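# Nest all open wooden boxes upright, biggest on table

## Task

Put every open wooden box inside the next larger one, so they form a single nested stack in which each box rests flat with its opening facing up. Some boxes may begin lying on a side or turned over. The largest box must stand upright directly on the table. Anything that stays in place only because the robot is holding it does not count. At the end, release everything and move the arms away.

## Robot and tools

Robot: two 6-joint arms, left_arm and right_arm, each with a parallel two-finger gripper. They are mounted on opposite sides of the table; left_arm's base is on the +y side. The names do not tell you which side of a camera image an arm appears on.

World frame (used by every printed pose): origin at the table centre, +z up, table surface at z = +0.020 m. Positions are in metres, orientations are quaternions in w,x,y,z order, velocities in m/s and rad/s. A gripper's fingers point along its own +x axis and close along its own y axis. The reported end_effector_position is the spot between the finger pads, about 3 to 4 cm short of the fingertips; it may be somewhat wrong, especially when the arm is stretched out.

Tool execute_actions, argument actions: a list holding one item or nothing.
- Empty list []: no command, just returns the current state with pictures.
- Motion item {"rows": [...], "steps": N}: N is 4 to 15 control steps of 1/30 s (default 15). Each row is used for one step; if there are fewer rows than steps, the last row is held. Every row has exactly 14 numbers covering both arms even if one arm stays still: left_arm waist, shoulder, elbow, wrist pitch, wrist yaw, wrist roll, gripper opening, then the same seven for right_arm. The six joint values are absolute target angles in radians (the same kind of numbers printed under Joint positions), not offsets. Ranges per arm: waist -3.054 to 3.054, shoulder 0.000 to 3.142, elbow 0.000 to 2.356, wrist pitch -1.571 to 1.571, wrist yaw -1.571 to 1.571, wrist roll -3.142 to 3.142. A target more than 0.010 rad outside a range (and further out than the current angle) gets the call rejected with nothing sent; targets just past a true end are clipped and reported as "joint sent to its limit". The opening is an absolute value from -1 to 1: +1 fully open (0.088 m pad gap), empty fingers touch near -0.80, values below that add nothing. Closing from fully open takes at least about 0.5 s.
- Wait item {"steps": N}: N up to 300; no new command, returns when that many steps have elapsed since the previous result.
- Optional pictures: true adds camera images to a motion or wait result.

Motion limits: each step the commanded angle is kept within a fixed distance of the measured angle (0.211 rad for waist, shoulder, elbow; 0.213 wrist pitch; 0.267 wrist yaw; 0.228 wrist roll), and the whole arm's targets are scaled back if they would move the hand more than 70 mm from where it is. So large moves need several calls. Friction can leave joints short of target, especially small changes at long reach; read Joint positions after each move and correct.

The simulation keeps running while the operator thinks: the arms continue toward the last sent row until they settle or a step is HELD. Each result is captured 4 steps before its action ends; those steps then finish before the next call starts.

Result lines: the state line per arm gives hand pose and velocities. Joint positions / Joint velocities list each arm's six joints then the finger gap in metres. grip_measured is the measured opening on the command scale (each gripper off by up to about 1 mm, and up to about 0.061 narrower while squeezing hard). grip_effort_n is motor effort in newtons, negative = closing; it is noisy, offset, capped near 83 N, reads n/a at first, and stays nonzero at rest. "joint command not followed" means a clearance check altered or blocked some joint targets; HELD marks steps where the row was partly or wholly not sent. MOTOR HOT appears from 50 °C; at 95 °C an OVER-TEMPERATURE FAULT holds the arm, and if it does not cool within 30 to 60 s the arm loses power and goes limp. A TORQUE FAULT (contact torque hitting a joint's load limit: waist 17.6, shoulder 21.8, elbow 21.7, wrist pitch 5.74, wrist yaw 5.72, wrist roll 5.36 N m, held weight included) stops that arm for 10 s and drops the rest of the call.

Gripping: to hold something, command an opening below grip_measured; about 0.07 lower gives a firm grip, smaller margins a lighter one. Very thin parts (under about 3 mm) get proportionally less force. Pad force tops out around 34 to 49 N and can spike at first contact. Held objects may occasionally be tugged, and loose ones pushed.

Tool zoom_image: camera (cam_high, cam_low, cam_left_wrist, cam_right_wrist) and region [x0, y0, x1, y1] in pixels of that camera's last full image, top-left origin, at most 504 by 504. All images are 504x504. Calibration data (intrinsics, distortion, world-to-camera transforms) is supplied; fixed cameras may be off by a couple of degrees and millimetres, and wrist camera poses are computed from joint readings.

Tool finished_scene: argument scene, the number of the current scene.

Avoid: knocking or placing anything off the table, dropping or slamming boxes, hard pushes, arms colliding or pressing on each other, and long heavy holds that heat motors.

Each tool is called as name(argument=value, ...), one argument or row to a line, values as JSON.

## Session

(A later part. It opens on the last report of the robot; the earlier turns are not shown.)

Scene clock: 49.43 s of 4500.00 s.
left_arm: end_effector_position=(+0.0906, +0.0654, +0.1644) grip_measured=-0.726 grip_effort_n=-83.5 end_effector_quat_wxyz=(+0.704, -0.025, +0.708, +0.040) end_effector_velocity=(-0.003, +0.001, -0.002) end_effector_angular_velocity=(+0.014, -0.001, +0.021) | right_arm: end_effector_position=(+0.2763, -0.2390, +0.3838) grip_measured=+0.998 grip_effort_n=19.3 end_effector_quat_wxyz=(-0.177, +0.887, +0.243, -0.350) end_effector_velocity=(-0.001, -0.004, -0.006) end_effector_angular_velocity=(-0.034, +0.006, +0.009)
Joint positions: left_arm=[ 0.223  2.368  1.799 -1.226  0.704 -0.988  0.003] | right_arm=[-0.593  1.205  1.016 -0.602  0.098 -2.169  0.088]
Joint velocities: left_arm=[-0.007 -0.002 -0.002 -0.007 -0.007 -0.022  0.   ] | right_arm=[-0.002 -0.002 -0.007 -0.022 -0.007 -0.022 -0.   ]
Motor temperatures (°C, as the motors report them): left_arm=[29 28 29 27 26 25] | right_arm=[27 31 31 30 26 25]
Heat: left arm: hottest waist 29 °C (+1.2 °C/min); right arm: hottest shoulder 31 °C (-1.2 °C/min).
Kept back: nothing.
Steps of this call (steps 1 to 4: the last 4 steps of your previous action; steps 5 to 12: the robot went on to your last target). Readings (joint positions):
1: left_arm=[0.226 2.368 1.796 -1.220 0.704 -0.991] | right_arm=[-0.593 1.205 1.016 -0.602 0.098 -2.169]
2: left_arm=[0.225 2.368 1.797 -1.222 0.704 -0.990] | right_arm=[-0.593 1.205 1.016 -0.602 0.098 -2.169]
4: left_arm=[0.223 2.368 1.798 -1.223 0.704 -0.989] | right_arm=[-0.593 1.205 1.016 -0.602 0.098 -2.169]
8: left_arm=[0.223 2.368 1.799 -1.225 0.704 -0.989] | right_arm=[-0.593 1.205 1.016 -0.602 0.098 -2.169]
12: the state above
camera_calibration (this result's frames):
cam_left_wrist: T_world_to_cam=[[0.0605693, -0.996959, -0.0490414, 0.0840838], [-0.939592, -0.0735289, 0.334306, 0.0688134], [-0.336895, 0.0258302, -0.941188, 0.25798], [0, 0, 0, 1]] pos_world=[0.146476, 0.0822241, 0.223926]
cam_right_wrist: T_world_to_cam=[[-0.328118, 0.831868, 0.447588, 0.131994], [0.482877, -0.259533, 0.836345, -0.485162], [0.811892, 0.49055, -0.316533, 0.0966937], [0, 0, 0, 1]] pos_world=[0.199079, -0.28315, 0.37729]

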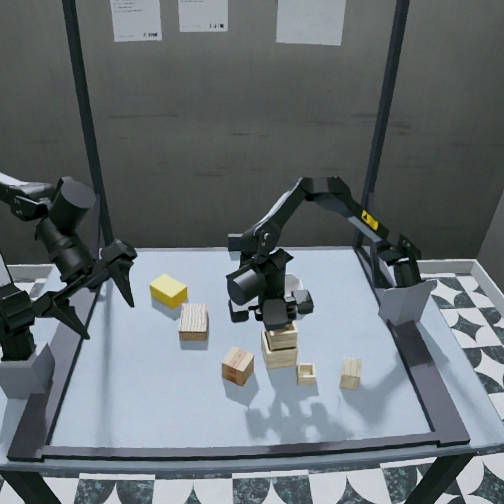

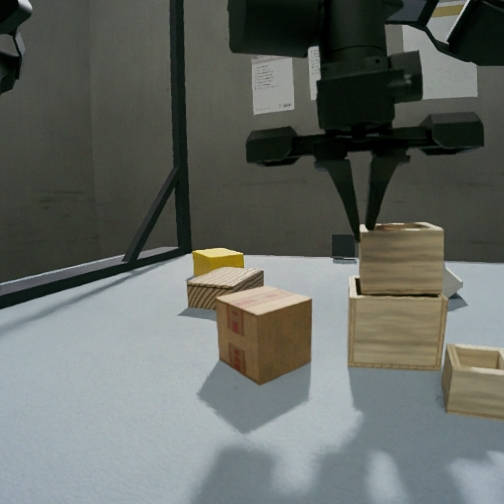

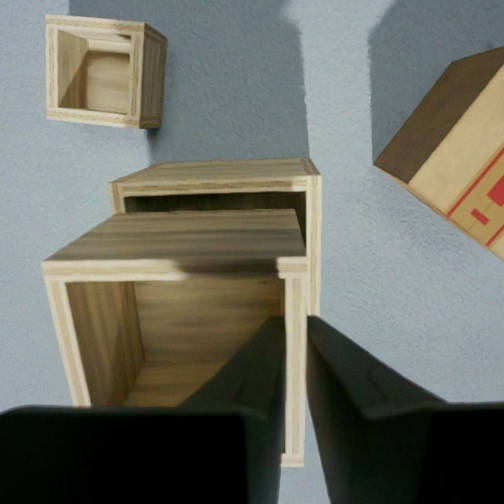

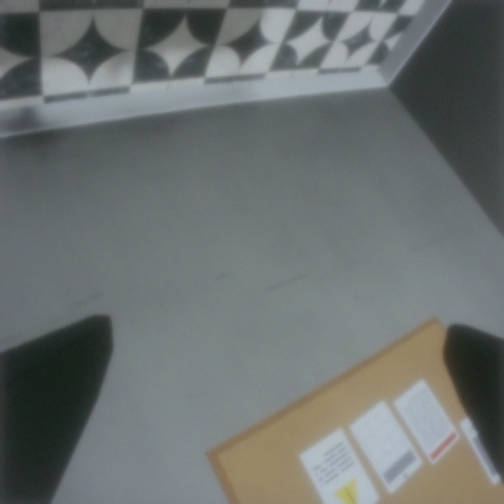

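execute_actions(
  actions=[
    {"rows":[[0.219,2.37,1.807,-1.234,0.704,-0.99,-1,-0.593,1.2,1.0,-0.6,0.1,-2.169,1],[0.219,2.37,1.807,-1.234,0.704,-0.99,-1,-0.593,1.2,1.0,-0.6,0.1,-2.169,1],[0.219,2.37,1.807,-1.234,0.704,-0.99,-1,-0.593,1.2,1.0,-0.6,0.1,-2.169,1],[0.219,2.37,1.807,-1.234,0.704,-0.99,-1,-0.593,1.2,1.0,-0.6,0.1,-2.169,1],[0.219,2.37,1.807,-1.234,0.704,-0.99,-1,-0.593,1.2,1.0,-0.6,0.1,-2.169,1],[0.211,2.37,1.792,-1.213,0.705,-0.997,-1,-0.593,1.2,1.0,-0.6,0.1,-2.169,1],[0.211,2.37,1.792,-1.213,0.705,-0.997,-1,-0.593,1.2,1.0,-0.6,0.1,-2.169,1],[0.211,2.37,1.792,-1.213,0.705,-0.997,-1,-0.593,1.2,1.0,-0.6,0.1,-2.169,1],[0.204,2.37,1.777,-1.192,0.706,-1.003,-1,-0.593,1.2,1.0,-0.6,0.1,-2.169,1],[0.204,2.37,1.777,-1.192,0.706,-1.003,-1,-0.593,1.2,1.0,-0.6,0.1,-2.169,1],[0.204,2.37,1.777,-1.192,0.706,-1.003,-1,-0.593,1.2,1.0,-0.6,0.1,-2.169,1],[0.197,2.37,1.763,-1.171,0.708,-1.01,-1,-0.593,1.2,1.0,-0.6,0.1,-2.169,1]],"steps":15},
  ],
)

execute_actions(
  actions=[
    {"steps":15},
  ],
  pictures=true,
)

Scene clock: 50.33 s of 4500.00 s.
left_arm: end_effector_position=(+0.0906, +0.0646, +0.1621) grip_measured=-0.726 grip_effort_n=-83.5 end_effector_quat_wxyz=(+0.705, -0.025, +0.708, +0.038) end_effector_velocity=(+0.007, +0.004, -0.010) end_effector_angular_velocity=(-0.004, -0.013, +0.009) | right_arm: end_effector_position=(+0.2763, -0.2390, +0.3838) grip_measured=+0.998 grip_effort_n=19.3 end_effector_quat_wxyz=(-0.177, +0.887, +0.243, -0.350) end_effector_velocity=(-0.002, +0.000, -0.002) end_effector_angular_velocity=(-0.007, +0.013, +0.017)
Joint positions: left_arm=[ 0.219  2.368  1.794 -1.214  0.704 -0.994  0.003] | right_arm=[-0.593  1.205  1.016 -0.602  0.098 -2.169  0.088]
Joint velocities: left_arm=[-0.002 -0.002 -0.051  0.066 -0.007 -0.022 -0.   ] | right_arm=[-0.002 -0.002 -0.002 -0.007 -0.022 -0.007 -0.   ]
Motor temperatures (°C, as the motors report them): left_arm=[30 28 29 27 26 25] | right_arm=[27 31 31 30 26 25]
Heat: left arm: hottest waist 30 °C (+2.4 °C/min); right arm: hottest shoulder 31 °C (-1.2 °C/min).
Steps of this call (steps 1 to 15: the robot went on to your last target; step 16: nothing new was sent; steps 17 to 27: the first 11 steps of this action). Readings (joint positions):
17: left_arm=[0.223 2.368 1.799 -1.226 0.704 -0.988] | right_arm=[-0.593 1.205 1.016 -0.602 0.098 -2.169]
18: left_arm=[0.223 2.368 1.799 -1.228 0.704 -0.988] | right_arm=[-0.593 1.205 1.016 -0.602 0.098 -2.169]
20: left_arm=[0.221 2.368 1.799 -1.230 0.704 -0.988] | right_arm=[-0.593 1.205 1.016 -0.602 0.098 -2.169]
24: left_arm=[0.220 2.368 1.799 -1.227 0.704 -0.989] | right_arm=[-0.593 1.205 1.016 -0.602 0.098 -2.169]
27: the state above

Scene clock: 50.83 s of 4500.00 s.
left_arm: end_effector_position=(+0.0924, +0.0653, +0.1599) grip_measured=-0.726 grip_effort_n=-83.5 end_effector_quat_wxyz=(+0.706, -0.030, +0.706, +0.037) end_effector_velocity=(-0.002, +0.005, -0.002) end_effector_angular_velocity=(+0.022, +0.007, +0.038) | right_arm: end_effector_position=(+0.2763, -0.2390, +0.3838) grip_measured=+0.998 grip_effort_n=19.3 end_effector_quat_wxyz=(-0.177, +0.887, +0.243, -0.350) end_effector_velocity=(-0.001, -0.003, -0.004) end_effector_angular_velocity=(-0.021, +0.012, +0.002)
Joint positions: left_arm=[ 0.22   2.362  1.773 -1.186  0.706 -1.005  0.003] | right_arm=[-0.593  1.205  1.016 -0.602  0.098 -2.169  0.088]
Joint velocities: left_arm=[-0.002  0.002 -0.002 -0.022 -0.007 -0.022 -0.   ] | right_arm=[-0.002 -0.002 -0.002 -0.022 -0.007 -0.007 -0.   ]
Motor temperatures (°C, as the motors report them): left_arm=[30 28 29 27 26 25] | right_arm=[27 31 31 30 26 25]
Heat: left arm: hottest waist 30 °C (+2.4 °C/min); right arm: hottest shoulder 31 °C (-1.2 °C/min).
Kept back: nothing.
Steps of this call (steps 1 to 4: the last 4 steps of your previous action; steps 5 to 15: the robot went on to your last target). Readings (joint positions):
1: left_arm=[0.219 2.368 1.792 -1.209 0.705 -0.996] | right_arm=[-0.593 1.205 1.016 -0.602 0.098 -2.169]
2: left_arm=[0.219 2.367 1.788 -1.204 0.705 -0.998] | right_arm=[-0.593 1.205 1.016 -0.602 0.098 -2.169]
4: left_arm=[0.220 2.365 1.781 -1.197 0.706 -1.001] | right_arm=[-0.593 1.205 1.016 -0.602 0.098 -2.169]
8: left_arm=[0.220 2.363 1.776 -1.190 0.706 -1.004] | right_arm=[-0.593 1.205 1.016 -0.602 0.098 -2.169]
15: the state above
camera_calibration (this result's frames):
cam_left_wrist: T_world_to_cam=[[0.062981, -0.99728, -0.038277, 0.0817525], [-0.941387, -0.0720991, 0.329533, 0.0727773], [-0.331397, 0.0152791, -0.943368, 0.254953], [0, 0, 0, 1]] pos_world=[0.147854, 0.0828819, 0.219661]
cam_right_wrist: T_world_to_cam=[[-0.328118, 0.831868, 0.447588, 0.131994], [0.482877, -0.259533, 0.836345, -0.485162], [0.811892, 0.49055, -0.316533, 0.0966937], [0, 0, 0, 1]] pos_world=[0.199079, -0.28315, 0.37729]

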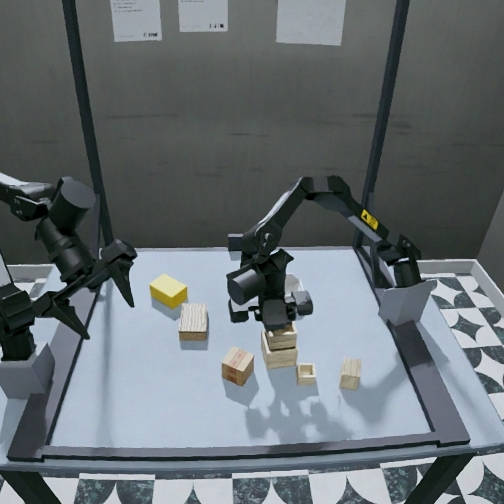

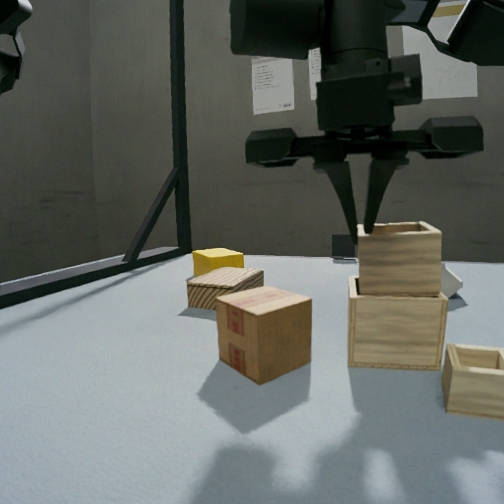

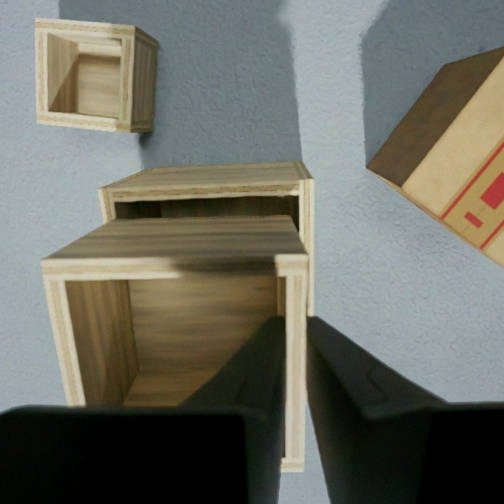

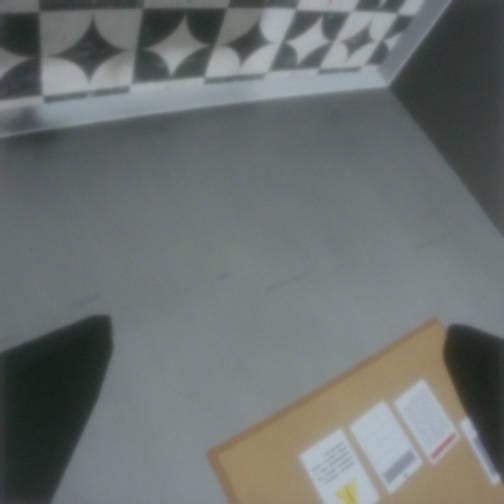

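execute_actions(
  actions=[
    {"rows":[[0.235,2.37,1.815,-1.25,0.703,-0.985,-1,-0.593,1.2,1.0,-0.6,0.1,-2.169,1]],"steps":12},
  ],
)

execute_actions(
  actions=[
    {"rows":[[0.215,2.375,1.83,-1.262,0.703,-0.985,-1,-0.593,1.2,1.0,-0.6,0.1,-2.169,1]],"steps":12},
  ],
)

execute_actions(
  actions=[
    {"steps":10},
  ],
  pictures=true,
)

Scene clock: 51.40 s of 4500.00 s.
left_arm: end_effector_position=(+0.0879, +0.0657, +0.1661) grip_measured=-0.726 grip_effort_n=-83.5 end_effector_quat_wxyz=(+0.702, -0.027, +0.710, +0.043) end_effector_velocity=(-0.000, -0.009, +0.019) end_effector_angular_velocity=(-0.020, -0.019, -0.038) | right_arm: end_effector_position=(+0.2763, -0.2390, +0.3838) grip_measured=+0.998 grip_effort_n=19.3 end_effector_quat_wxyz=(-0.177, +0.887, +0.243, -0.350) end_effector_velocity=(-0.001, -0.003, -0.004) end_effector_angular_velocity=(-0.012, +0.020, -0.006)
Joint positions: left_arm=[ 0.223  2.363  1.801 -1.238  0.707 -0.991  0.003] | right_arm=[-0.593  1.205  1.016 -0.602  0.098 -2.169  0.088]
Joint velocities: left_arm=[ 0.017 -0.002  0.071 -0.051 -0.007  0.037 -0.   ] | right_arm=[-0.002 -0.002 -0.002 -0.022 -0.007  0.007 -0.   ]
Motor temperatures (°C, as the motors report them): left_arm=[30 28 29 27 26 25] | right_arm=[27 31 31 30 26 25]
Heat: left arm: hottest waist 30 °C (+2.3 °C/min); right arm: hottest shoulder 31 °C (-1.2 °C/min).
Steps of this call (steps 1 to 9: the robot went on to your last target; steps 10 to 17: the first 8 steps of this action). Readings (joint positions):
10: left_arm=[0.220 2.362 1.776 -1.191 0.707 -1.005] | right_arm=[-0.593 1.205 1.016 -0.602 0.098 -2.169]
11: left_arm=[0.222 2.362 1.783 -1.202 0.707 -1.003] | right_arm=[-0.593 1.205 1.016 -0.602 0.098 -2.169]
13: left_arm=[0.223 2.363 1.791 -1.216 0.707 -0.997] | right_arm=[-0.593 1.205 1.016 -0.602 0.098 -2.169]
17: the state above

Scene clock: 51.80 s of 4500.00 s.
left_arm: end_effector_position=(+0.0833, +0.0627, +0.1670) grip_measured=-0.726 grip_effort_n=-83.5 end_effector_quat_wxyz=(+0.702, -0.021, +0.711, +0.042) end_effector_velocity=(-0.014, -0.003, -0.007) end_effector_angular_velocity=(+0.041, -0.006, -0.037) | right_arm: end_effector_position=(+0.2763, -0.2390, +0.3838) grip_measured=+0.998 grip_effort_n=19.3 end_effector_quat_wxyz=(-0.177, +0.887, +0.243, -0.350) end_effector_velocity=(-0.002, +0.002, +0.000) end_effector_angular_velocity=(+0.005, +0.005, +0.021)
Joint positions: left_arm=[ 0.214  2.364  1.82  -1.258  0.706 -0.988  0.003] | right_arm=[-0.593  1.205  1.016 -0.602  0.098 -2.169  0.088]
Joint velocities: left_arm=[-0.042 -0.007  0.012 -0.022 -0.022  0.007 -0.   ] | right_arm=[-0.002 -0.002 -0.002  0.007 -0.022 -0.007 -0.   ]
Motor temperatures (°C, as the motors report them): left_arm=[30 28 29 27 26 25] | right_arm=[27 31 31 30 26 25]
Heat: left arm: hottest waist 30 °C (+2.3 °C/min); right arm: hottest shoulder 31 °C (-1.2 °C/min).
Steps of this call (steps 1 to 4: the last 4 steps of your previous action; steps 5 to 12: the first 8 steps of this action). Readings (joint positions):
5: left_arm=[0.227 2.363 1.807 -1.247 0.706 -0.989] | right_arm=[-0.593 1.205 1.016 -0.602 0.098 -2.169]
6: left_arm=[0.226 2.363 1.809 -1.251 0.706 -0.989] | right_arm=[-0.593 1.205 1.016 -0.602 0.098 -2.169]
8: left_arm=[0.223 2.364 1.814 -1.254 0.706 -0.988] | right_arm=[-0.593 1.205 1.016 -0.602 0.098 -2.169]
12: the state above

Scene clock: 52.13 s of 4500.00 s.
left_arm: end_effector_position=(+0.0826, +0.0625, +0.1665) grip_measured=-0.726 grip_effort_n=-83.5 end_effector_quat_wxyz=(+0.702, -0.020, +0.711, +0.043) end_effector_velocity=(-0.003, +0.000, -0.000) end_effector_angular_velocity=(+0.001, +0.010, -0.004) | right_arm: end_effector_position=(+0.2763, -0.2390, +0.3838) grip_measured=+0.998 grip_effort_n=19.3 end_effector_quat_wxyz=(-0.177, +0.887, +0.243, -0.350) end_effector_velocity=(-0.001, -0.001, -0.002) end_effector_angular_velocity=(-0.009, +0.004, +0.006)
Joint positions: left_arm=[ 0.212  2.364  1.821 -1.26   0.706 -0.988  0.003] | right_arm=[-0.593  1.205  1.016 -0.602  0.098 -2.169  0.088]
Joint velocities: left_arm=[-0.002 -0.002 -0.002 -0.007  0.007  0.007 -0.   ] | right_arm=[-0.002 -0.002 -0.002 -0.007 -0.007 -0.007  0.   ]
Motor temperatures (°C, as the motors report them): left_arm=[30 28 29 27 26 25] | right_arm=[27 31 31 30 26 25]
Heat: left arm: hottest waist 30 °C (+2.3 °C/min); right arm: hottest shoulder 31 °C (-1.2 °C/min).
Kept back: nothing.
Steps of this call (steps 1 to 4: the last 4 steps of your previous action; steps 5 to 10: the robot went on to your last target). Readings (joint positions):
1: left_arm=[0.213 2.364 1.820 -1.258 0.706 -0.988] | right_arm=[-0.593 1.205 1.016 -0.602 0.098 -2.169]
2: left_arm=[0.213 2.364 1.820 -1.259 0.706 -0.988] | right_arm=[-0.593 1.205 1.016 -0.602 0.098 -2.169]
4: left_arm=[0.212 2.364 1.821 -1.259 0.706 -0.988] | right_arm=[-0.593 1.205 1.016 -0.602 0.098 -2.169]
8: left_arm=[0.212 2.364 1.821 -1.260 0.706 -0.988] | right_arm=[-0.593 1.205 1.016 -0.602 0.098 -2.169]
10: the state above
camera_calibration (this result's frames):
cam_left_wrist: T_world_to_cam=[[0.0574552, -0.99654, -0.0600526, 0.083823], [-0.937004, -0.0745876, 0.341262, 0.0590134], [-0.344561, 0.0366623, -0.938048, 0.256823], [0, 0, 0, 1]] pos_world=[0.138971, 0.0785189, 0.225807]
cam_right_wrist: T_world_to_cam=[[-0.328118, 0.831868, 0.447588, 0.131994], [0.482877, -0.259533, 0.836345, -0.485162], [0.811892, 0.49055, -0.316533, 0.0966937], [0, 0, 0, 1]] pos_world=[0.199079, -0.28315, 0.37729]

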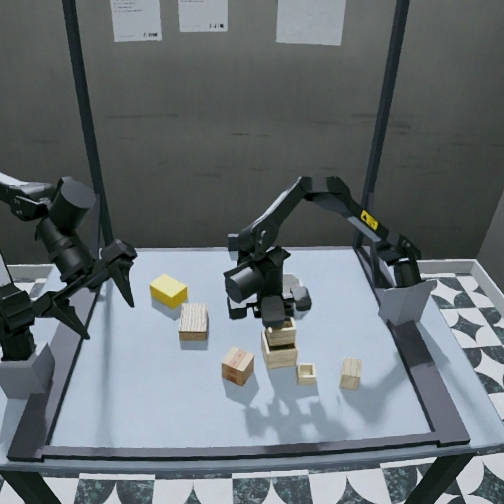

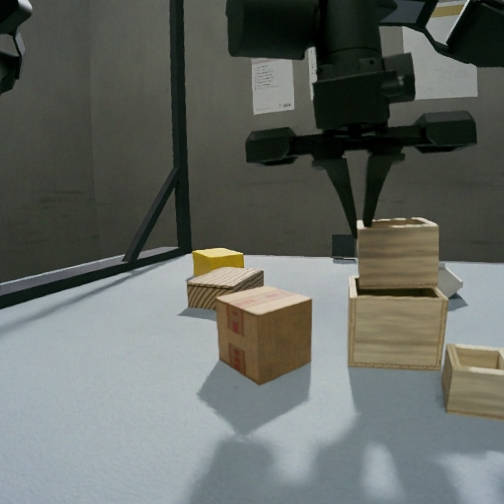

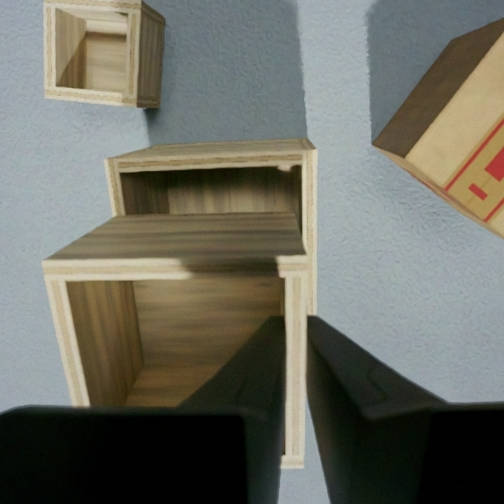

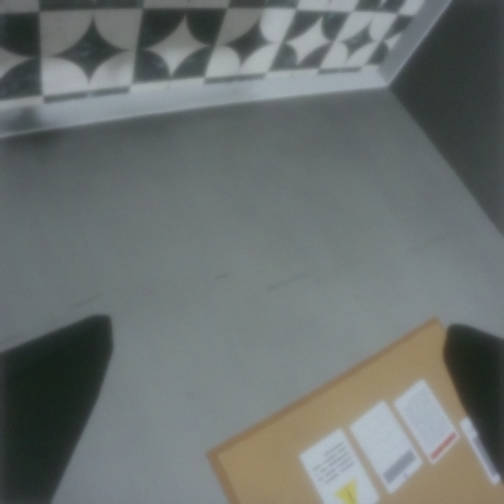

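execute_actions(
  actions=[
    {"rows":[[0.229,2.40,1.852,-1.271,0.704,-0.97,-1,-0.593,1.2,1.0,-0.6,0.1,-2.169,1]],"steps":15},
  ],
)

execute_actions(
  actions=[
    {"steps":12},
  ],
  pictures=true,
)

Scene clock: 52.87 s of 4500.00 s.
left_arm: end_effector_position=(+0.0899, +0.0634, +0.1656) grip_measured=-0.726 grip_effort_n=-83.5 end_effector_quat_wxyz=(+0.700, -0.020, +0.712, +0.044) end_effector_velocity=(+0.001, -0.001, +0.002) end_effector_angular_velocity=(+0.002, -0.007, -0.007) | right_arm: end_effector_position=(+0.2763, -0.2390, +0.3838) grip_measured=+0.998 grip_effort_n=19.8 end_effector_quat_wxyz=(-0.177, +0.887, +0.243, -0.350) end_effector_velocity=(-0.000, +0.001, +0.001) end_effector_angular_velocity=(+0.003, -0.003, +0.009)
Joint positions: left_arm=[ 0.223  2.389  1.841 -1.268  0.706 -0.974  0.003] | right_arm=[-0.593  1.205  1.016 -0.602  0.098 -2.169  0.088]
Joint velocities: left_arm=[ 0.002  0.002  0.012 -0.007 -0.007  0.007 -0.   ] | right_arm=[-0.002 -0.002 -0.002  0.007 -0.007 -0.007 -0.   ]
Motor temperatures (°C, as the motors report them): left_arm=[30 28 29 27 26 25] | right_arm=[27 31 31 31 26 25]
Heat: left arm: hottest waist 30 °C (+2.3 °C/min); right arm: hottest shoulder 31 °C (-1.1 °C/min).
Steps of this call (steps 1 to 11: the robot went on to your last target; steps 12 to 22: the first 11 steps of this action). Readings (joint positions):
12: left_arm=[0.213 2.367 1.823 -1.262 0.706 -0.986] | right_arm=[-0.593 1.205 1.016 -0.602 0.098 -2.169]
13: left_arm=[0.213 2.370 1.829 -1.265 0.706 -0.983] | right_arm=[-0.593 1.205 1.016 -0.602 0.098 -2.169]
15: left_arm=[0.215 2.378 1.836 -1.265 0.706 -0.979] | right_arm=[-0.593 1.205 1.016 -0.602 0.098 -2.169]
19: left_arm=[0.221 2.387 1.840 -1.268 0.706 -0.975] | right_arm=[-0.593 1.205 1.016 -0.602 0.098 -2.169]
22: the state above

Scene clock: 53.27 s of 4500.00 s.
left_arm: end_effector_position=(+0.0900, +0.0630, +0.1661) grip_measured=-0.726 grip_effort_n=-83.5 end_effector_quat_wxyz=(+0.700, -0.020, +0.712, +0.043) end_effector_velocity=(-0.003, +0.002, -0.001) end_effector_angular_velocity=(+0.004, +0.012, -0.001) | right_arm: end_effector_position=(+0.2763, -0.2390, +0.3838) grip_measured=+0.998 grip_effort_n=19.3 end_effector_quat_wxyz=(-0.177, +0.887, +0.243, -0.350) end_effector_velocity=(-0.001, -0.001, +0.000) end_effector_angular_velocity=(-0.014, -0.007, +0.015)
Joint positions: left_arm=[ 0.223  2.389  1.843 -1.269  0.706 -0.973  0.003] | right_arm=[-0.593  1.205  1.016 -0.602  0.098 -2.169  0.088]
Joint velocities: left_arm=[-0.002 -0.002 -0.007 -0.007  0.007  0.007 -0.   ] | right_arm=[-0.002 -0.002  0.002 -0.007 -0.007 -0.022  0.   ]
Motor temperatures (°C, as the motors report them): left_arm=[30 28 29 27 26 25] | right_arm=[27 31 31 31 26 25]
Heat: left arm: hottest waist 30 °C (+2.3 °C/min); right arm: hottest shoulder 31 °C (-1.1 °C/min).
Kept back: nothing.
Steps of this call (steps 1 to 4: the last 4 steps of your previous action; steps 5 to 12: the robot went on to your last target). Readings (joint positions):
1: left_arm=[0.223 2.389 1.842 -1.268 0.706 -0.973] | right_arm=[-0.593 1.205 1.016 -0.602 0.098 -2.169]
2: left_arm=[0.223 2.389 1.842 -1.269 0.706 -0.973] | right_arm=[-0.593 1.205 1.016 -0.602 0.098 -2.169]
4: left_arm=[0.223 2.389 1.843 -1.269 0.706 -0.973] | right_arm=[-0.593 1.205 1.016 -0.602 0.098 -2.169]
8: left_arm=[0.223 2.389 1.843 -1.269 0.706 -0.973] | right_arm=[-0.593 1.205 1.016 -0.602 0.098 -2.169]
12: the state above
camera_calibration (this result's frames):
cam_left_wrist: T_world_to_cam=[[0.0581407, -0.996449, -0.06091, 0.083937], [-0.93566, -0.075664, 0.344696, 0.065493], [-0.348081, 0.0369501, -0.936736, 0.258985], [0, 0, 0, 1]] pos_world=[0.146547, 0.0790248, 0.225138]
cam_right_wrist: T_world_to_cam=[[-0.328118, 0.831868, 0.447588, 0.131994], [0.482877, -0.259533, 0.836345, -0.485162], [0.811892, 0.49055, -0.316533, 0.0966937], [0, 0, 0, 1]] pos_world=[0.199079, -0.28315, 0.37729]

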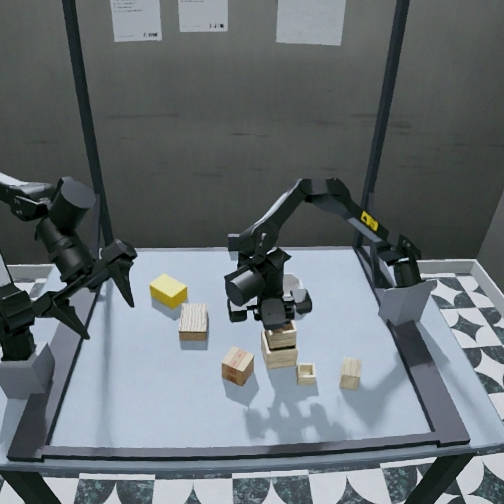

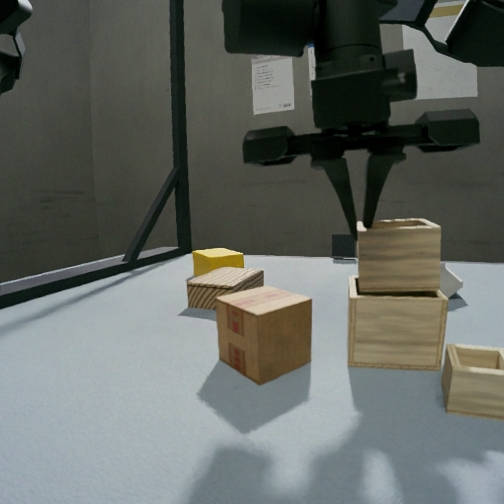

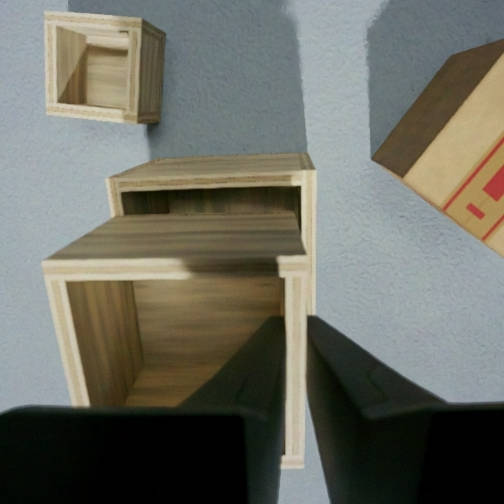

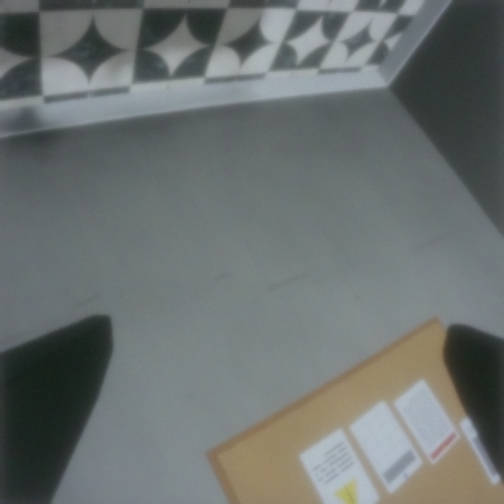

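execute_actions(
  actions=[
    {"rows":[[0.228,2.405,1.851,-1.272,0.706,-0.97,-1,-0.593,1.2,1.0,-0.6,0.1,-2.169,1],[0.228,2.405,1.851,-1.272,0.706,-0.97,-1,-0.593,1.2,1.0,-0.6,0.1,-2.169,1],[0.228,2.405,1.851,-1.272,0.706,-0.97,-1,-0.593,1.2,1.0,-0.6,0.1,-2.169,1],[0.228,2.405,1.851,-1.272,0.706,-0.97,-1,-0.593,1.2,1.0,-0.6,0.1,-2.169,1],[0.228,2.405,1.851,-1.272,0.706,-0.97,-1,-0.593,1.2,1.0,-0.6,0.1,-2.169,1],[0.216,2.405,1.836,-1.251,0.707,-0.98,-1,-0.593,1.2,1.0,-0.6,0.1,-2.169,1],[0.216,2.405,1.836,-1.251,0.707,-0.98,-1,-0.593,1.2,1.0,-0.6,0.1,-2.169,1],[0.216,2.405,1.836,-1.251,0.707,-0.98,-1,-0.593,1.2,1.0,-0.6,0.1,-2.169,1],[0.208,2.405,1.821,-1.23,0.708,-0.988,-1,-0.593,1.2,1.0,-0.6,0.1,-2.169,1],[0.208,2.405,1.821,-1.23,0.708,-0.988,-1,-0.593,1.2,1.0,-0.6,0.1,-2.169,1],[0.208,2.405,1.821,-1.23,0.708,-0.988,-1,-0.593,1.2,1.0,-0.6,0.1,-2.169,1],[0.2,2.405,1.807,-1.209,0.709,-0.995,-1,-0.593,1.2,1.0,-0.6,0.1,-2.169,1]],"steps":15},
  ],
)

execute_actions(
  actions=[
    {"steps":15},
  ],
  pictures=true,
)

Scene clock: 54.17 s of 4500.00 s.
left_arm: end_effector_position=(+0.0916, +0.0618, +0.1619) grip_measured=-0.726 grip_effort_n=-83.5 end_effector_quat_wxyz=(+0.702, -0.019, +0.711, +0.041) end_effector_velocity=(+0.003, +0.011, -0.008) end_effector_angular_velocity=(+0.020, +0.004, +0.070) | right_arm: end_effector_position=(+0.2763, -0.2390, +0.3838) grip_measured=+0.998 grip_effort_n=18.8 end_effector_quat_wxyz=(-0.177, +0.887, +0.243, -0.350) end_effector_velocity=(-0.000, -0.000, -0.001) end_effector_angular_velocity=(+0.000, +0.012, -0.002)
Joint positions: left_arm=[ 0.217  2.394  1.838 -1.249  0.706 -0.978  0.003] | right_arm=[-0.593  1.205  1.016 -0.602  0.098 -2.169  0.088]
Joint velocities: left_arm=[ 0.002 -0.002 -0.051  0.022 -0.007 -0.051  0.   ] | right_arm=[-0.002  0.002  0.002 -0.007 -0.007  0.007 -0.   ]
Motor temperatures (°C, as the motors report them): left_arm=[31 29 29 27 26 25] | right_arm=[27 31 31 31 26 25]
Heat: left arm: hottest waist 31 °C (+3.3 °C/min); right arm: hottest shoulder 31 °C (-1.1 °C/min).
Steps of this call (steps 1 to 15: the robot went on to your last target; step 16: nothing new was sent; steps 17 to 27: the first 11 steps of this action). Readings (joint positions):
17: left_arm=[0.223 2.390 1.843 -1.269 0.706 -0.973] | right_arm=[-0.593 1.205 1.016 -0.602 0.098 -2.169]
18: left_arm=[0.223 2.391 1.844 -1.270 0.706 -0.973] | right_arm=[-0.593 1.205 1.016 -0.602 0.098 -2.169]
20: left_arm=[0.223 2.392 1.844 -1.270 0.706 -0.973] | right_arm=[-0.593 1.205 1.016 -0.602 0.098 -2.169]
24: left_arm=[0.221 2.394 1.844 -1.263 0.706 -0.973] | right_arm=[-0.593 1.205 1.016 -0.602 0.098 -2.169]
27: the state above

Scene clock: 54.67 s of 4500.00 s.
left_arm: end_effector_position=(+0.0949, +0.0624, +0.1589) grip_measured=-0.726 grip_effort_n=-83.5 end_effector_quat_wxyz=(+0.702, -0.025, +0.711, +0.039) end_effector_velocity=(+0.000, -0.001, -0.002) end_effector_angular_velocity=(-0.010, +0.001, -0.002) | right_arm: end_effector_position=(+0.2763, -0.2390, +0.3838) grip_measured=+0.998 grip_effort_n=19.3 end_effector_quat_wxyz=(-0.177, +0.887, +0.243, -0.350) end_effector_velocity=(-0.002, +0.002, +0.002) end_effector_angular_velocity=(+0.006, -0.006, +0.015)
Joint positions: left_arm=[ 0.22   2.394  1.819 -1.22   0.711 -0.989  0.003] | right_arm=[-0.593  1.205  1.016 -0.602  0.098 -2.169  0.088]
Joint velocities: left_arm=[-0.002 -0.002 -0.012  0.022  0.007 -0.007 -0.   ] | right_arm=[ 0.002 -0.002  0.002  0.007 -0.007 -0.007 -0.   ]
Motor temperatures (°C, as the motors report them): left_arm=[31 29 29 27 26 25] | right_arm=[27 31 31 31 26 25]
Heat: left arm: hottest waist 31 °C (+3.3 °C/min); right arm: hottest shoulder 31 °C (-1.1 °C/min).
Kept back: nothing.
Steps of this call (steps 1 to 4: the last 4 steps of your previous action; steps 5 to 15: the robot went on to your last target). Readings (joint positions):
1: left_arm=[0.218 2.394 1.835 -1.244 0.706 -0.980] | right_arm=[-0.593 1.205 1.016 -0.602 0.098 -2.169]
2: left_arm=[0.218 2.394 1.831 -1.238 0.707 -0.982] | right_arm=[-0.593 1.205 1.016 -0.602 0.098 -2.169]
4: left_arm=[0.219 2.394 1.826 -1.232 0.710 -0.986] | right_arm=[-0.593 1.205 1.016 -0.602 0.098 -2.169]
8: left_arm=[0.220 2.394 1.821 -1.223 0.711 -0.988] | right_arm=[-0.593 1.205 1.016 -0.602 0.098 -2.169]
15: the state above
camera_calibration (this result's frames):
cam_left_wrist: T_world_to_cam=[[0.0590556, -0.997109, -0.0478149, 0.0804934], [-0.937184, -0.0718754, 0.34135, 0.0729169], [-0.3438, 0.0246527, -0.938719, 0.254679], [0, 0, 0, 1]] pos_world=[0.151142, 0.0792231, 0.218031]
cam_right_wrist: T_world_to_cam=[[-0.328118, 0.831868, 0.447588, 0.131994], [0.482877, -0.259533, 0.836345, -0.485162], [0.811892, 0.49055, -0.316533, 0.0966937], [0, 0, 0, 1]] pos_world=[0.199079, -0.28315, 0.37729]

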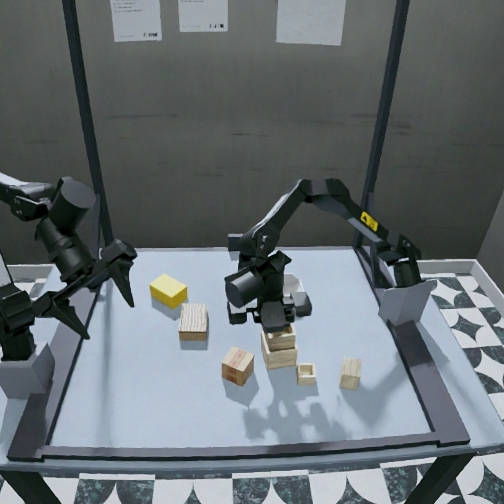

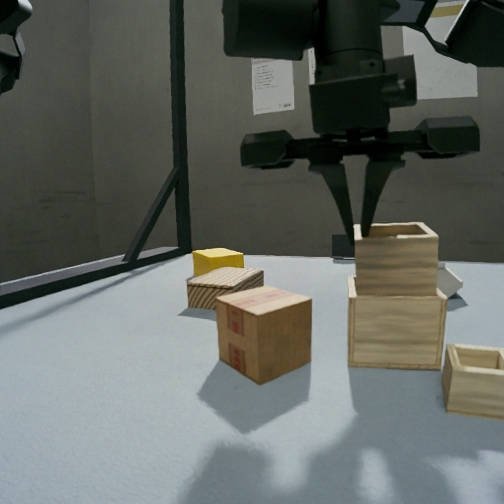

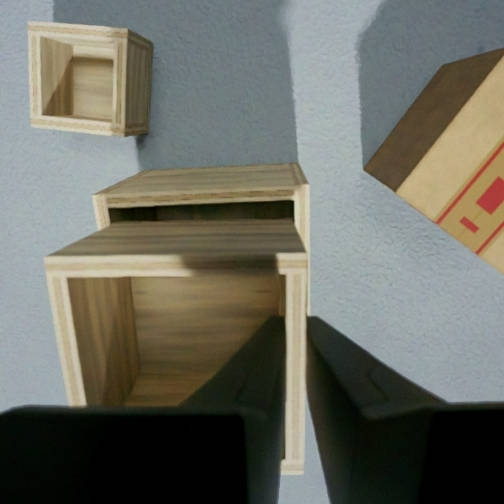

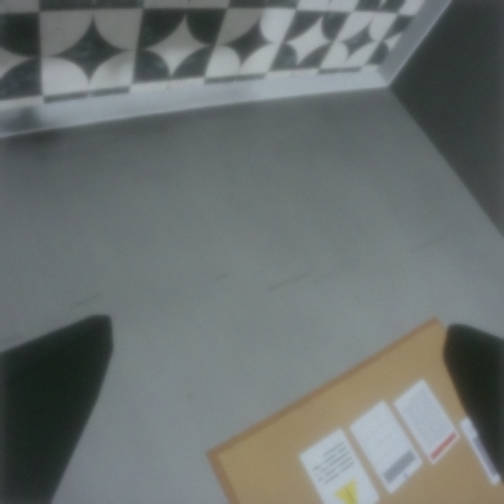

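execute_actions(
  actions=[
    {"rows":[[0.232,2.394,1.841,-1.251,0.708,-0.975,-1,-0.593,1.2,1.0,-0.6,0.1,-2.169,1],[0.232,2.394,1.841,-1.251,0.708,-0.975,-1,-0.593,1.2,1.0,-0.6,0.1,-2.169,1],[0.232,2.394,1.841,-1.251,0.708,-0.975,-1,-0.593,1.2,1.0,-0.6,0.1,-2.169,1],[0.232,2.394,1.841,-1.251,0.708,-0.975,-1,-0.593,1.2,1.0,-0.6,0.1,-2.169,1],[0.232,2.394,1.841,-1.251,0.708,-0.975,-1,-0.593,1.2,1.0,-0.6,0.1,-2.169,1],[0.232,2.394,1.841,-1.251,0.708,-0.975,-1,-0.593,1.2,1.0,-0.6,0.1,-2.169,1],[0.232,2.394,1.841,-1.251,0.708,-0.975,-1,-0.593,1.2,1.0,-0.6,0.1,-2.169,1],[0.242,2.418,1.856,-1.256,0.706,-0.965,-1,-0.593,1.2,1.0,-0.6,0.1,-2.169,1]],"steps":15},
  ],
)

execute_actions(
  actions=[
    {"steps":15},
  ],
  pictures=true,
)

Scene clock: 55.43 s of 4500.00 s.
left_arm: end_effector_position=(+0.0951, +0.0625, +0.1639) grip_measured=-0.726 grip_effort_n=-83.5 end_effector_quat_wxyz=(+0.700, -0.024, +0.712, +0.039) end_effector_velocity=(+0.020, -0.001, +0.015) end_effector_angular_velocity=(-0.014, -0.026, -0.001) | right_arm: end_effector_position=(+0.2763, -0.2390, +0.3838) grip_measured=+0.998 grip_effort_n=19.3 end_effector_quat_wxyz=(-0.177, +0.887, +0.243, -0.350) end_effector_velocity=(-0.002, -0.000, -0.002) end_effector_angular_velocity=(-0.020, -0.004, +0.018)
Joint positions: left_arm=[ 0.228  2.399  1.841 -1.249  0.711 -0.973  0.003] | right_arm=[-0.593  1.205  1.016 -0.602  0.098 -2.169  0.088]
Joint velocities: left_arm=[ 0.046  0.037  0.071 -0.037 -0.022  0.037 -0.   ] | right_arm=[ 0.002 -0.002 -0.002 -0.007 -0.007 -0.022 -0.   ]
Motor temperatures (°C, as the motors report them): left_arm=[31 29 29 27 26 25] | right_arm=[27 31 31 31 26 25]
Heat: left arm: hottest waist 31 °C (+3.2 °C/min); right arm: hottest shoulder 31 °C (-1.1 °C/min).
Steps of this call (steps 1 to 12: the robot went on to your last target; steps 13 to 23: the first 11 steps of this action). Readings (joint positions):
13: left_arm=[0.220 2.394 1.820 -1.221 0.712 -0.989] | right_arm=[-0.593 1.205 1.016 -0.602 0.098 -2.169]
14: left_arm=[0.222 2.394 1.823 -1.227 0.712 -0.989] | right_arm=[-0.593 1.205 1.016 -0.602 0.098 -2.169]
16: left_arm=[0.224 2.394 1.826 -1.233 0.712 -0.986] | right_arm=[-0.593 1.205 1.016 -0.602 0.098 -2.169]
20: left_arm=[0.225 2.395 1.831 -1.244 0.712 -0.980] | right_arm=[-0.593 1.205 1.016 -0.602 0.098 -2.169]
23: the state above

Scene clock: 55.93 s of 4500.00 s.
left_arm: end_effector_position=(+0.0987, +0.0636, +0.1651) grip_measured=-0.726 grip_effort_n=-83.5 end_effector_quat_wxyz=(+0.700, -0.026, +0.712, +0.040) end_effector_velocity=(-0.003, +0.002, +0.001) end_effector_angular_velocity=(+0.017, +0.003, +0.031) | right_arm: end_effector_position=(+0.2763, -0.2390, +0.3838) grip_measured=+0.998 grip_effort_n=19.8 end_effector_quat_wxyz=(-0.177, +0.887, +0.243, -0.350) end_effector_velocity=(+0.001, -0.004, -0.004) end_effector_angular_velocity=(-0.023, +0.003, -0.010)
Joint positions: left_arm=[ 0.236  2.407  1.847 -1.254  0.71  -0.968  0.003] | right_arm=[-0.593  1.205  1.016 -0.602  0.098 -2.169  0.088]
Joint velocities: left_arm=[-0.002 -0.002  0.002 -0.022 -0.007 -0.022 -0.   ] | right_arm=[-0.002 -0.002 -0.002 -0.022  0.007 -0.007  0.   ]
Motor temperatures (°C, as the motors report them): left_arm=[31 29 29 27 26 25] | right_arm=[27 31 31 31 26 25]
Heat: left arm: hottest waist 31 °C (+3.2 °C/min); right arm: hottest shoulder 31 °C (-1.1 °C/min).
Kept back: nothing.
Steps of this call (steps 1 to 4: the last 4 steps of your previous action; steps 5 to 15: the robot went on to your last target). Readings (joint positions):
1: left_arm=[0.229 2.401 1.842 -1.250 0.711 -0.972] | right_arm=[-0.593 1.205 1.016 -0.602 0.098 -2.169]
2: left_arm=[0.231 2.402 1.844 -1.251 0.711 -0.971] | right_arm=[-0.593 1.205 1.016 -0.602 0.098 -2.169]
4: left_arm=[0.234 2.404 1.846 -1.252 0.710 -0.970] | right_arm=[-0.593 1.205 1.016 -0.602 0.098 -2.169]
8: left_arm=[0.236 2.407 1.846 -1.254 0.710 -0.969] | right_arm=[-0.593 1.205 1.016 -0.602 0.098 -2.169]
15: the state above
All arms were judged still, so your last target was given up. Only a new action makes them travel on or press farther. Fingers that are still opening or closing keep moving.
camera_calibration (this result's frames):
cam_left_wrist: T_world_to_cam=[[0.0619667, -0.996869, -0.049123, 0.0816439], [-0.935517, -0.0751632, 0.345192, 0.0738737], [-0.347803, 0.024565, -0.937246, 0.261954], [0, 0, 0, 1]] pos_world=[0.15516, 0.0805059, 0.224026]
cam_right_wrist: T_world_to_cam=[[-0.328118, 0.831868, 0.447588, 0.131994], [0.482877, -0.259533, 0.836345, -0.485162], [0.811892, 0.49055, -0.316533, 0.0966937], [0, 0, 0, 1]] pos_world=[0.199079, -0.28315, 0.37729]

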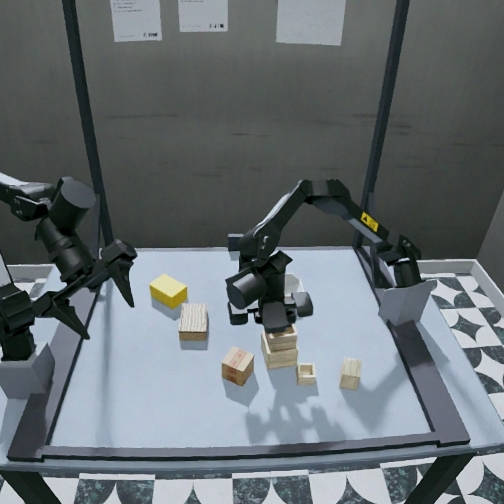

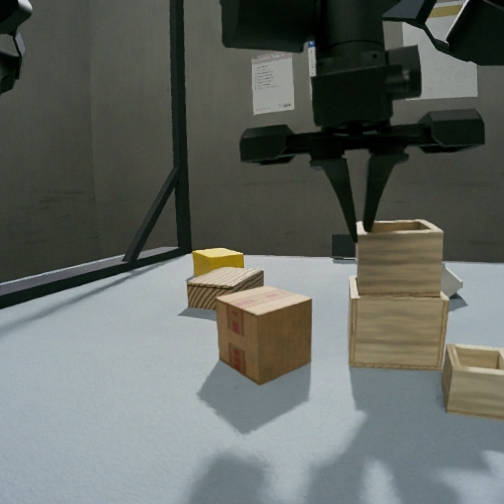

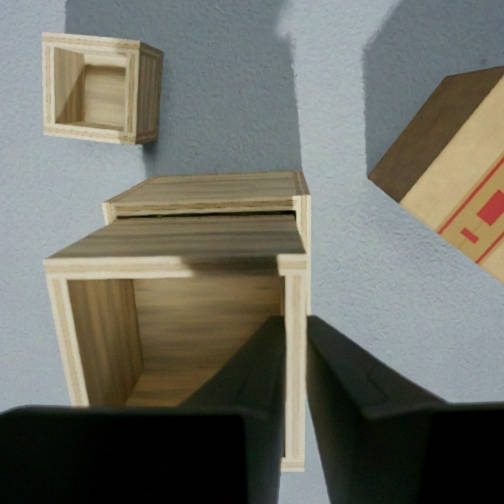

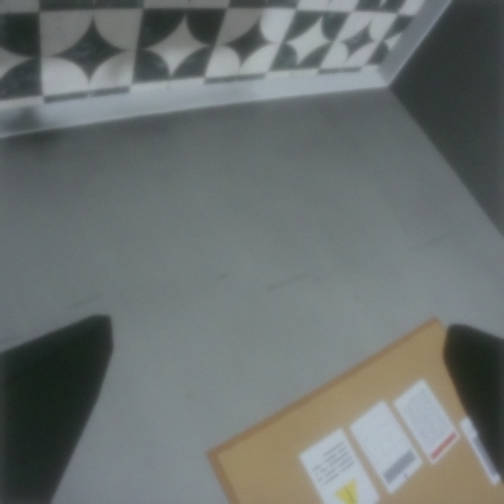

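execute_actions(
  actions=[
    {"rows":[[0.222,2.407,1.841,-1.242,0.71,-0.975,-1,-0.593,1.2,1.0,-0.6,0.1,-2.169,1],[0.222,2.407,1.841,-1.242,0.71,-0.975,-1,-0.593,1.2,1.0,-0.6,0.1,-2.169,1],[0.222,2.407,1.841,-1.242,0.71,-0.975,-1,-0.593,1.2,1.0,-0.6,0.1,-2.169,1],[0.222,2.407,1.841,-1.242,0.71,-0.975,-1,-0.593,1.2,1.0,-0.6,0.1,-2.169,1],[0.222,2.407,1.841,-1.242,0.71,-0.975,-1,-0.593,1.2,1.0,-0.6,0.1,-2.169,1],[0.222,2.407,1.841,-1.242,0.71,-0.975,-1,-0.593,1.2,1.0,-0.6,0.1,-2.169,1],[0.222,2.407,1.841,-1.242,0.71,-0.975,-1,-0.593,1.2,1.0,-0.6,0.1,-2.169,1],[0.216,2.407,1.829,-1.217,0.711,-0.985,-1,-0.593,1.2,1.0,-0.6,0.1,-2.169,1],[0.216,2.407,1.829,-1.217,0.711,-0.985,-1,-0.593,1.2,1.0,-0.6,0.1,-2.169,1],[0.216,2.407,1.829,-1.217,0.711,-0.985,-1,-0.593,1.2,1.0,-0.6,0.1,-2.169,1],[0.216,2.407,1.829,-1.217,0.711,-0.985,-1,-0.593,1.2,1.0,-0.6,0.1,-2.169,1],[0.208,2.407,1.82,-1.2,0.712,-0.995,-1,-0.593,1.2,1.0,-0.6,0.1,-2.169,1]],"steps":15},
  ],
)

execute_actions(
  actions=[
    {"steps":15},
  ],
  pictures=true,
)

Scene clock: 56.80 s of 4500.00 s.
left_arm: end_effector_position=(+0.0971, +0.0609, +0.1602) grip_measured=-0.726 grip_effort_n=-83.5 end_effector_quat_wxyz=(+0.702, -0.023, +0.711, +0.037) end_effector_velocity=(+0.003, +0.008, -0.005) end_effector_angular_velocity=(+0.002, +0.011, +0.053) | right_arm: end_effector_position=(+0.2763, -0.2390, +0.3838) grip_measured=+0.998 grip_effort_n=19.8 end_effector_quat_wxyz=(-0.177, +0.887, +0.243, -0.350) end_effector_velocity=(+0.001, -0.002, -0.001) end_effector_angular_velocity=(-0.017, -0.004, +0.009)
Joint positions: left_arm=[ 0.223  2.407  1.842 -1.234  0.711 -0.977  0.003] | right_arm=[-0.593  1.205  1.016 -0.602  0.098 -2.169  0.088]
Joint velocities: left_arm=[ 0.007 -0.002 -0.042  0.022  0.007 -0.037 -0.   ] | right_arm=[-0.007 -0.002 -0.002 -0.007 -0.007 -0.022 -0.   ]
Motor temperatures (°C, as the motors report them): left_arm=[31 29 29 27 26 25] | right_arm=[27 31 31 31 26 25]
Heat: left arm: hottest waist 31 °C (+3.2 °C/min); right arm: hottest shoulder 31 °C (-1.1 °C/min).
Steps of this call (steps 1 to 15: nothing new was sent; steps 16 to 26: the first 11 steps of this action). Readings (joint positions):
16: left_arm=[0.236 2.407 1.847 -1.254 0.710 -0.968] | right_arm=[-0.593 1.205 1.016 -0.602 0.098 -2.169]
17: left_arm=[0.234 2.407 1.847 -1.253 0.710 -0.968] | right_arm=[-0.593 1.205 1.016 -0.602 0.098 -2.169]
19: left_arm=[0.230 2.407 1.847 -1.249 0.710 -0.968] | right_arm=[-0.593 1.205 1.016 -0.602 0.098 -2.169]
23: left_arm=[0.223 2.407 1.846 -1.244 0.710 -0.972] | right_arm=[-0.593 1.205 1.016 -0.602 0.098 -2.169]
26: the state above

Scene clock: 57.30 s of 4500.00 s.
left_arm: end_effector_position=(+0.0986, +0.0601, +0.1589) grip_measured=-0.726 grip_effort_n=-83.5 end_effector_quat_wxyz=(+0.702, -0.028, +0.710, +0.035) end_effector_velocity=(+0.002, +0.005, +0.000) end_effector_angular_velocity=(+0.020, -0.012, +0.031) | right_arm: end_effector_position=(+0.2763, -0.2390, +0.3838) grip_measured=+0.998 grip_effort_n=19.8 end_effector_quat_wxyz=(-0.177, +0.887, +0.243, -0.350) end_effector_velocity=(-0.002, +0.000, -0.002) end_effector_angular_velocity=(+0.003, +0.021, +0.009)
Joint positions: left_arm=[ 0.223  2.404  1.83  -1.212  0.715 -0.991  0.003] | right_arm=[-0.593  1.205  1.016 -0.602  0.098 -2.169  0.088]
Joint velocities: left_arm=[ 0.002 -0.002 -0.007 -0.007 -0.022 -0.022 -0.001] | right_arm=[-0.002 -0.002 -0.002 -0.007 -0.022  0.007 -0.   ]
Motor temperatures (°C, as the motors report them): left_arm=[31 29 29 27 26 25] | right_arm=[27 31 31 31 26 25]
Heat: left arm: hottest waist 31 °C (+3.1 °C/min); right arm: hottest shoulder 31 °C (-1.0 °C/min).
Kept back: nothing.
Steps of this call (steps 1 to 4: the last 4 steps of your previous action; steps 5 to 15: the robot went on to your last target). Readings (joint positions):
1: left_arm=[0.223 2.407 1.839 -1.231 0.712 -0.979] | right_arm=[-0.593 1.205 1.016 -0.602 0.098 -2.169]
2: left_arm=[0.223 2.407 1.838 -1.225 0.714 -0.982] | right_arm=[-0.593 1.205 1.016 -0.602 0.098 -2.169]
4: left_arm=[0.223 2.406 1.835 -1.220 0.714 -0.986] | right_arm=[-0.593 1.205 1.016 -0.602 0.098 -2.169]
8: left_arm=[0.223 2.405 1.831 -1.215 0.715 -0.989] | right_arm=[-0.593 1.205 1.016 -0.602 0.098 -2.169]
15: the state above
camera_calibration (this result's frames):
cam_left_wrist: T_world_to_cam=[[0.0578506, -0.997604, -0.037933, 0.076585], [-0.938052, -0.0673213, 0.339892, 0.0763418], [-0.341632, 0.0159201, -0.939699, 0.256454], [0, 0, 0, 1]] pos_world=[0.154795, 0.0774582, 0.217947]
cam_right_wrist: T_world_to_cam=[[-0.328118, 0.831868, 0.447588, 0.131994], [0.482877, -0.259533, 0.836345, -0.485162], [0.811892, 0.49055, -0.316533, 0.0966937], [0, 0, 0, 1]] pos_world=[0.199079, -0.28315, 0.37729]

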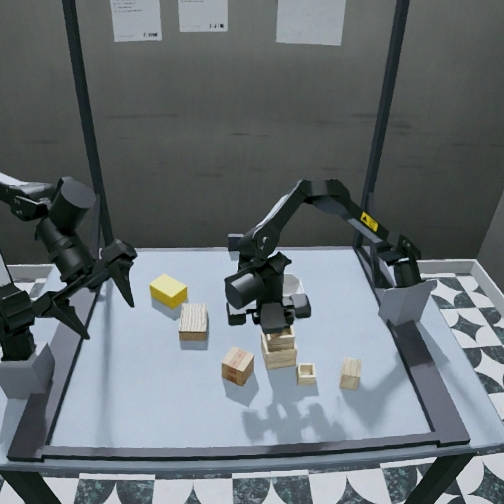

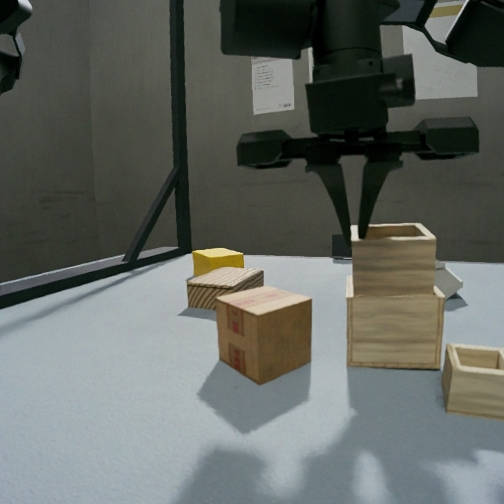

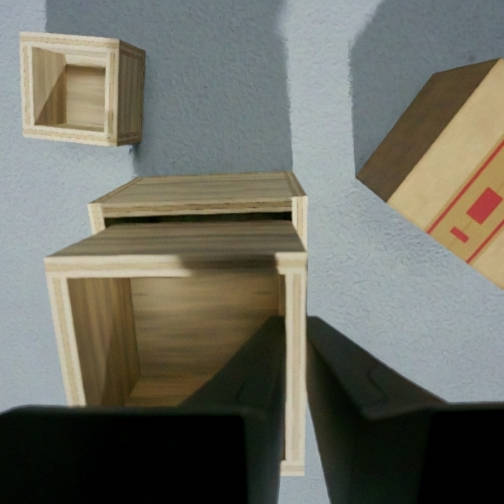

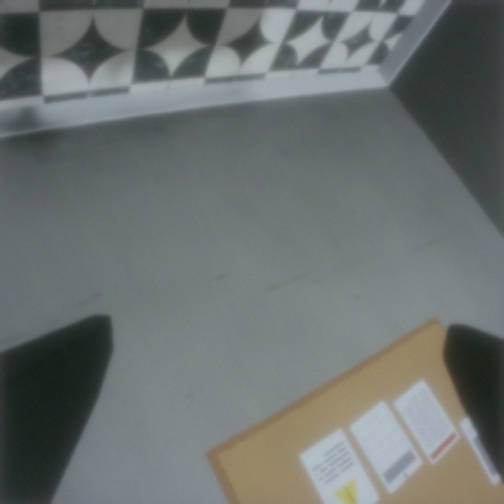

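zoom_image(
  camera="cam_low",
  region=[320, 200, 480, 320],
)

zoom_image(
  camera="cam_left_wrist",
  region=[60, 150, 340, 330],
)

Region (320, 200, 480, 320) of cam_low's 504x504 image, scaled by 3.150, with more detail than that image has; it fills the top 378 rows of this view, and the rest is white.

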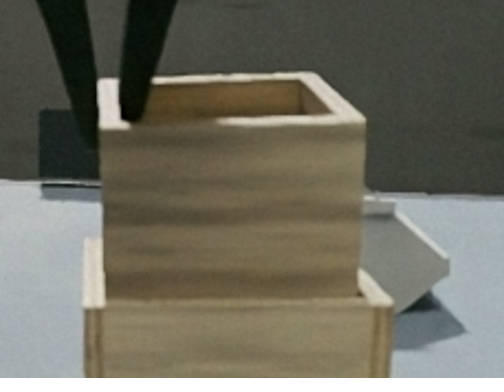

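Region (60, 150, 340, 330) of cam_left_wrist's 504x504 image, scaled by 1.800, with more detail than that image has; it fills the top 324 rows of this view, and the rest is white.

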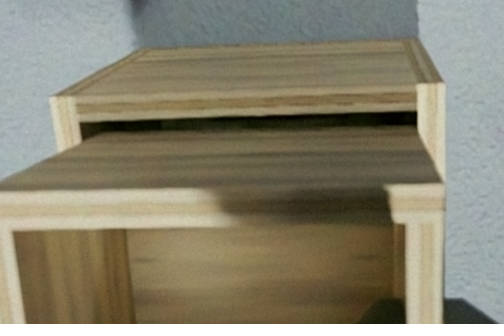

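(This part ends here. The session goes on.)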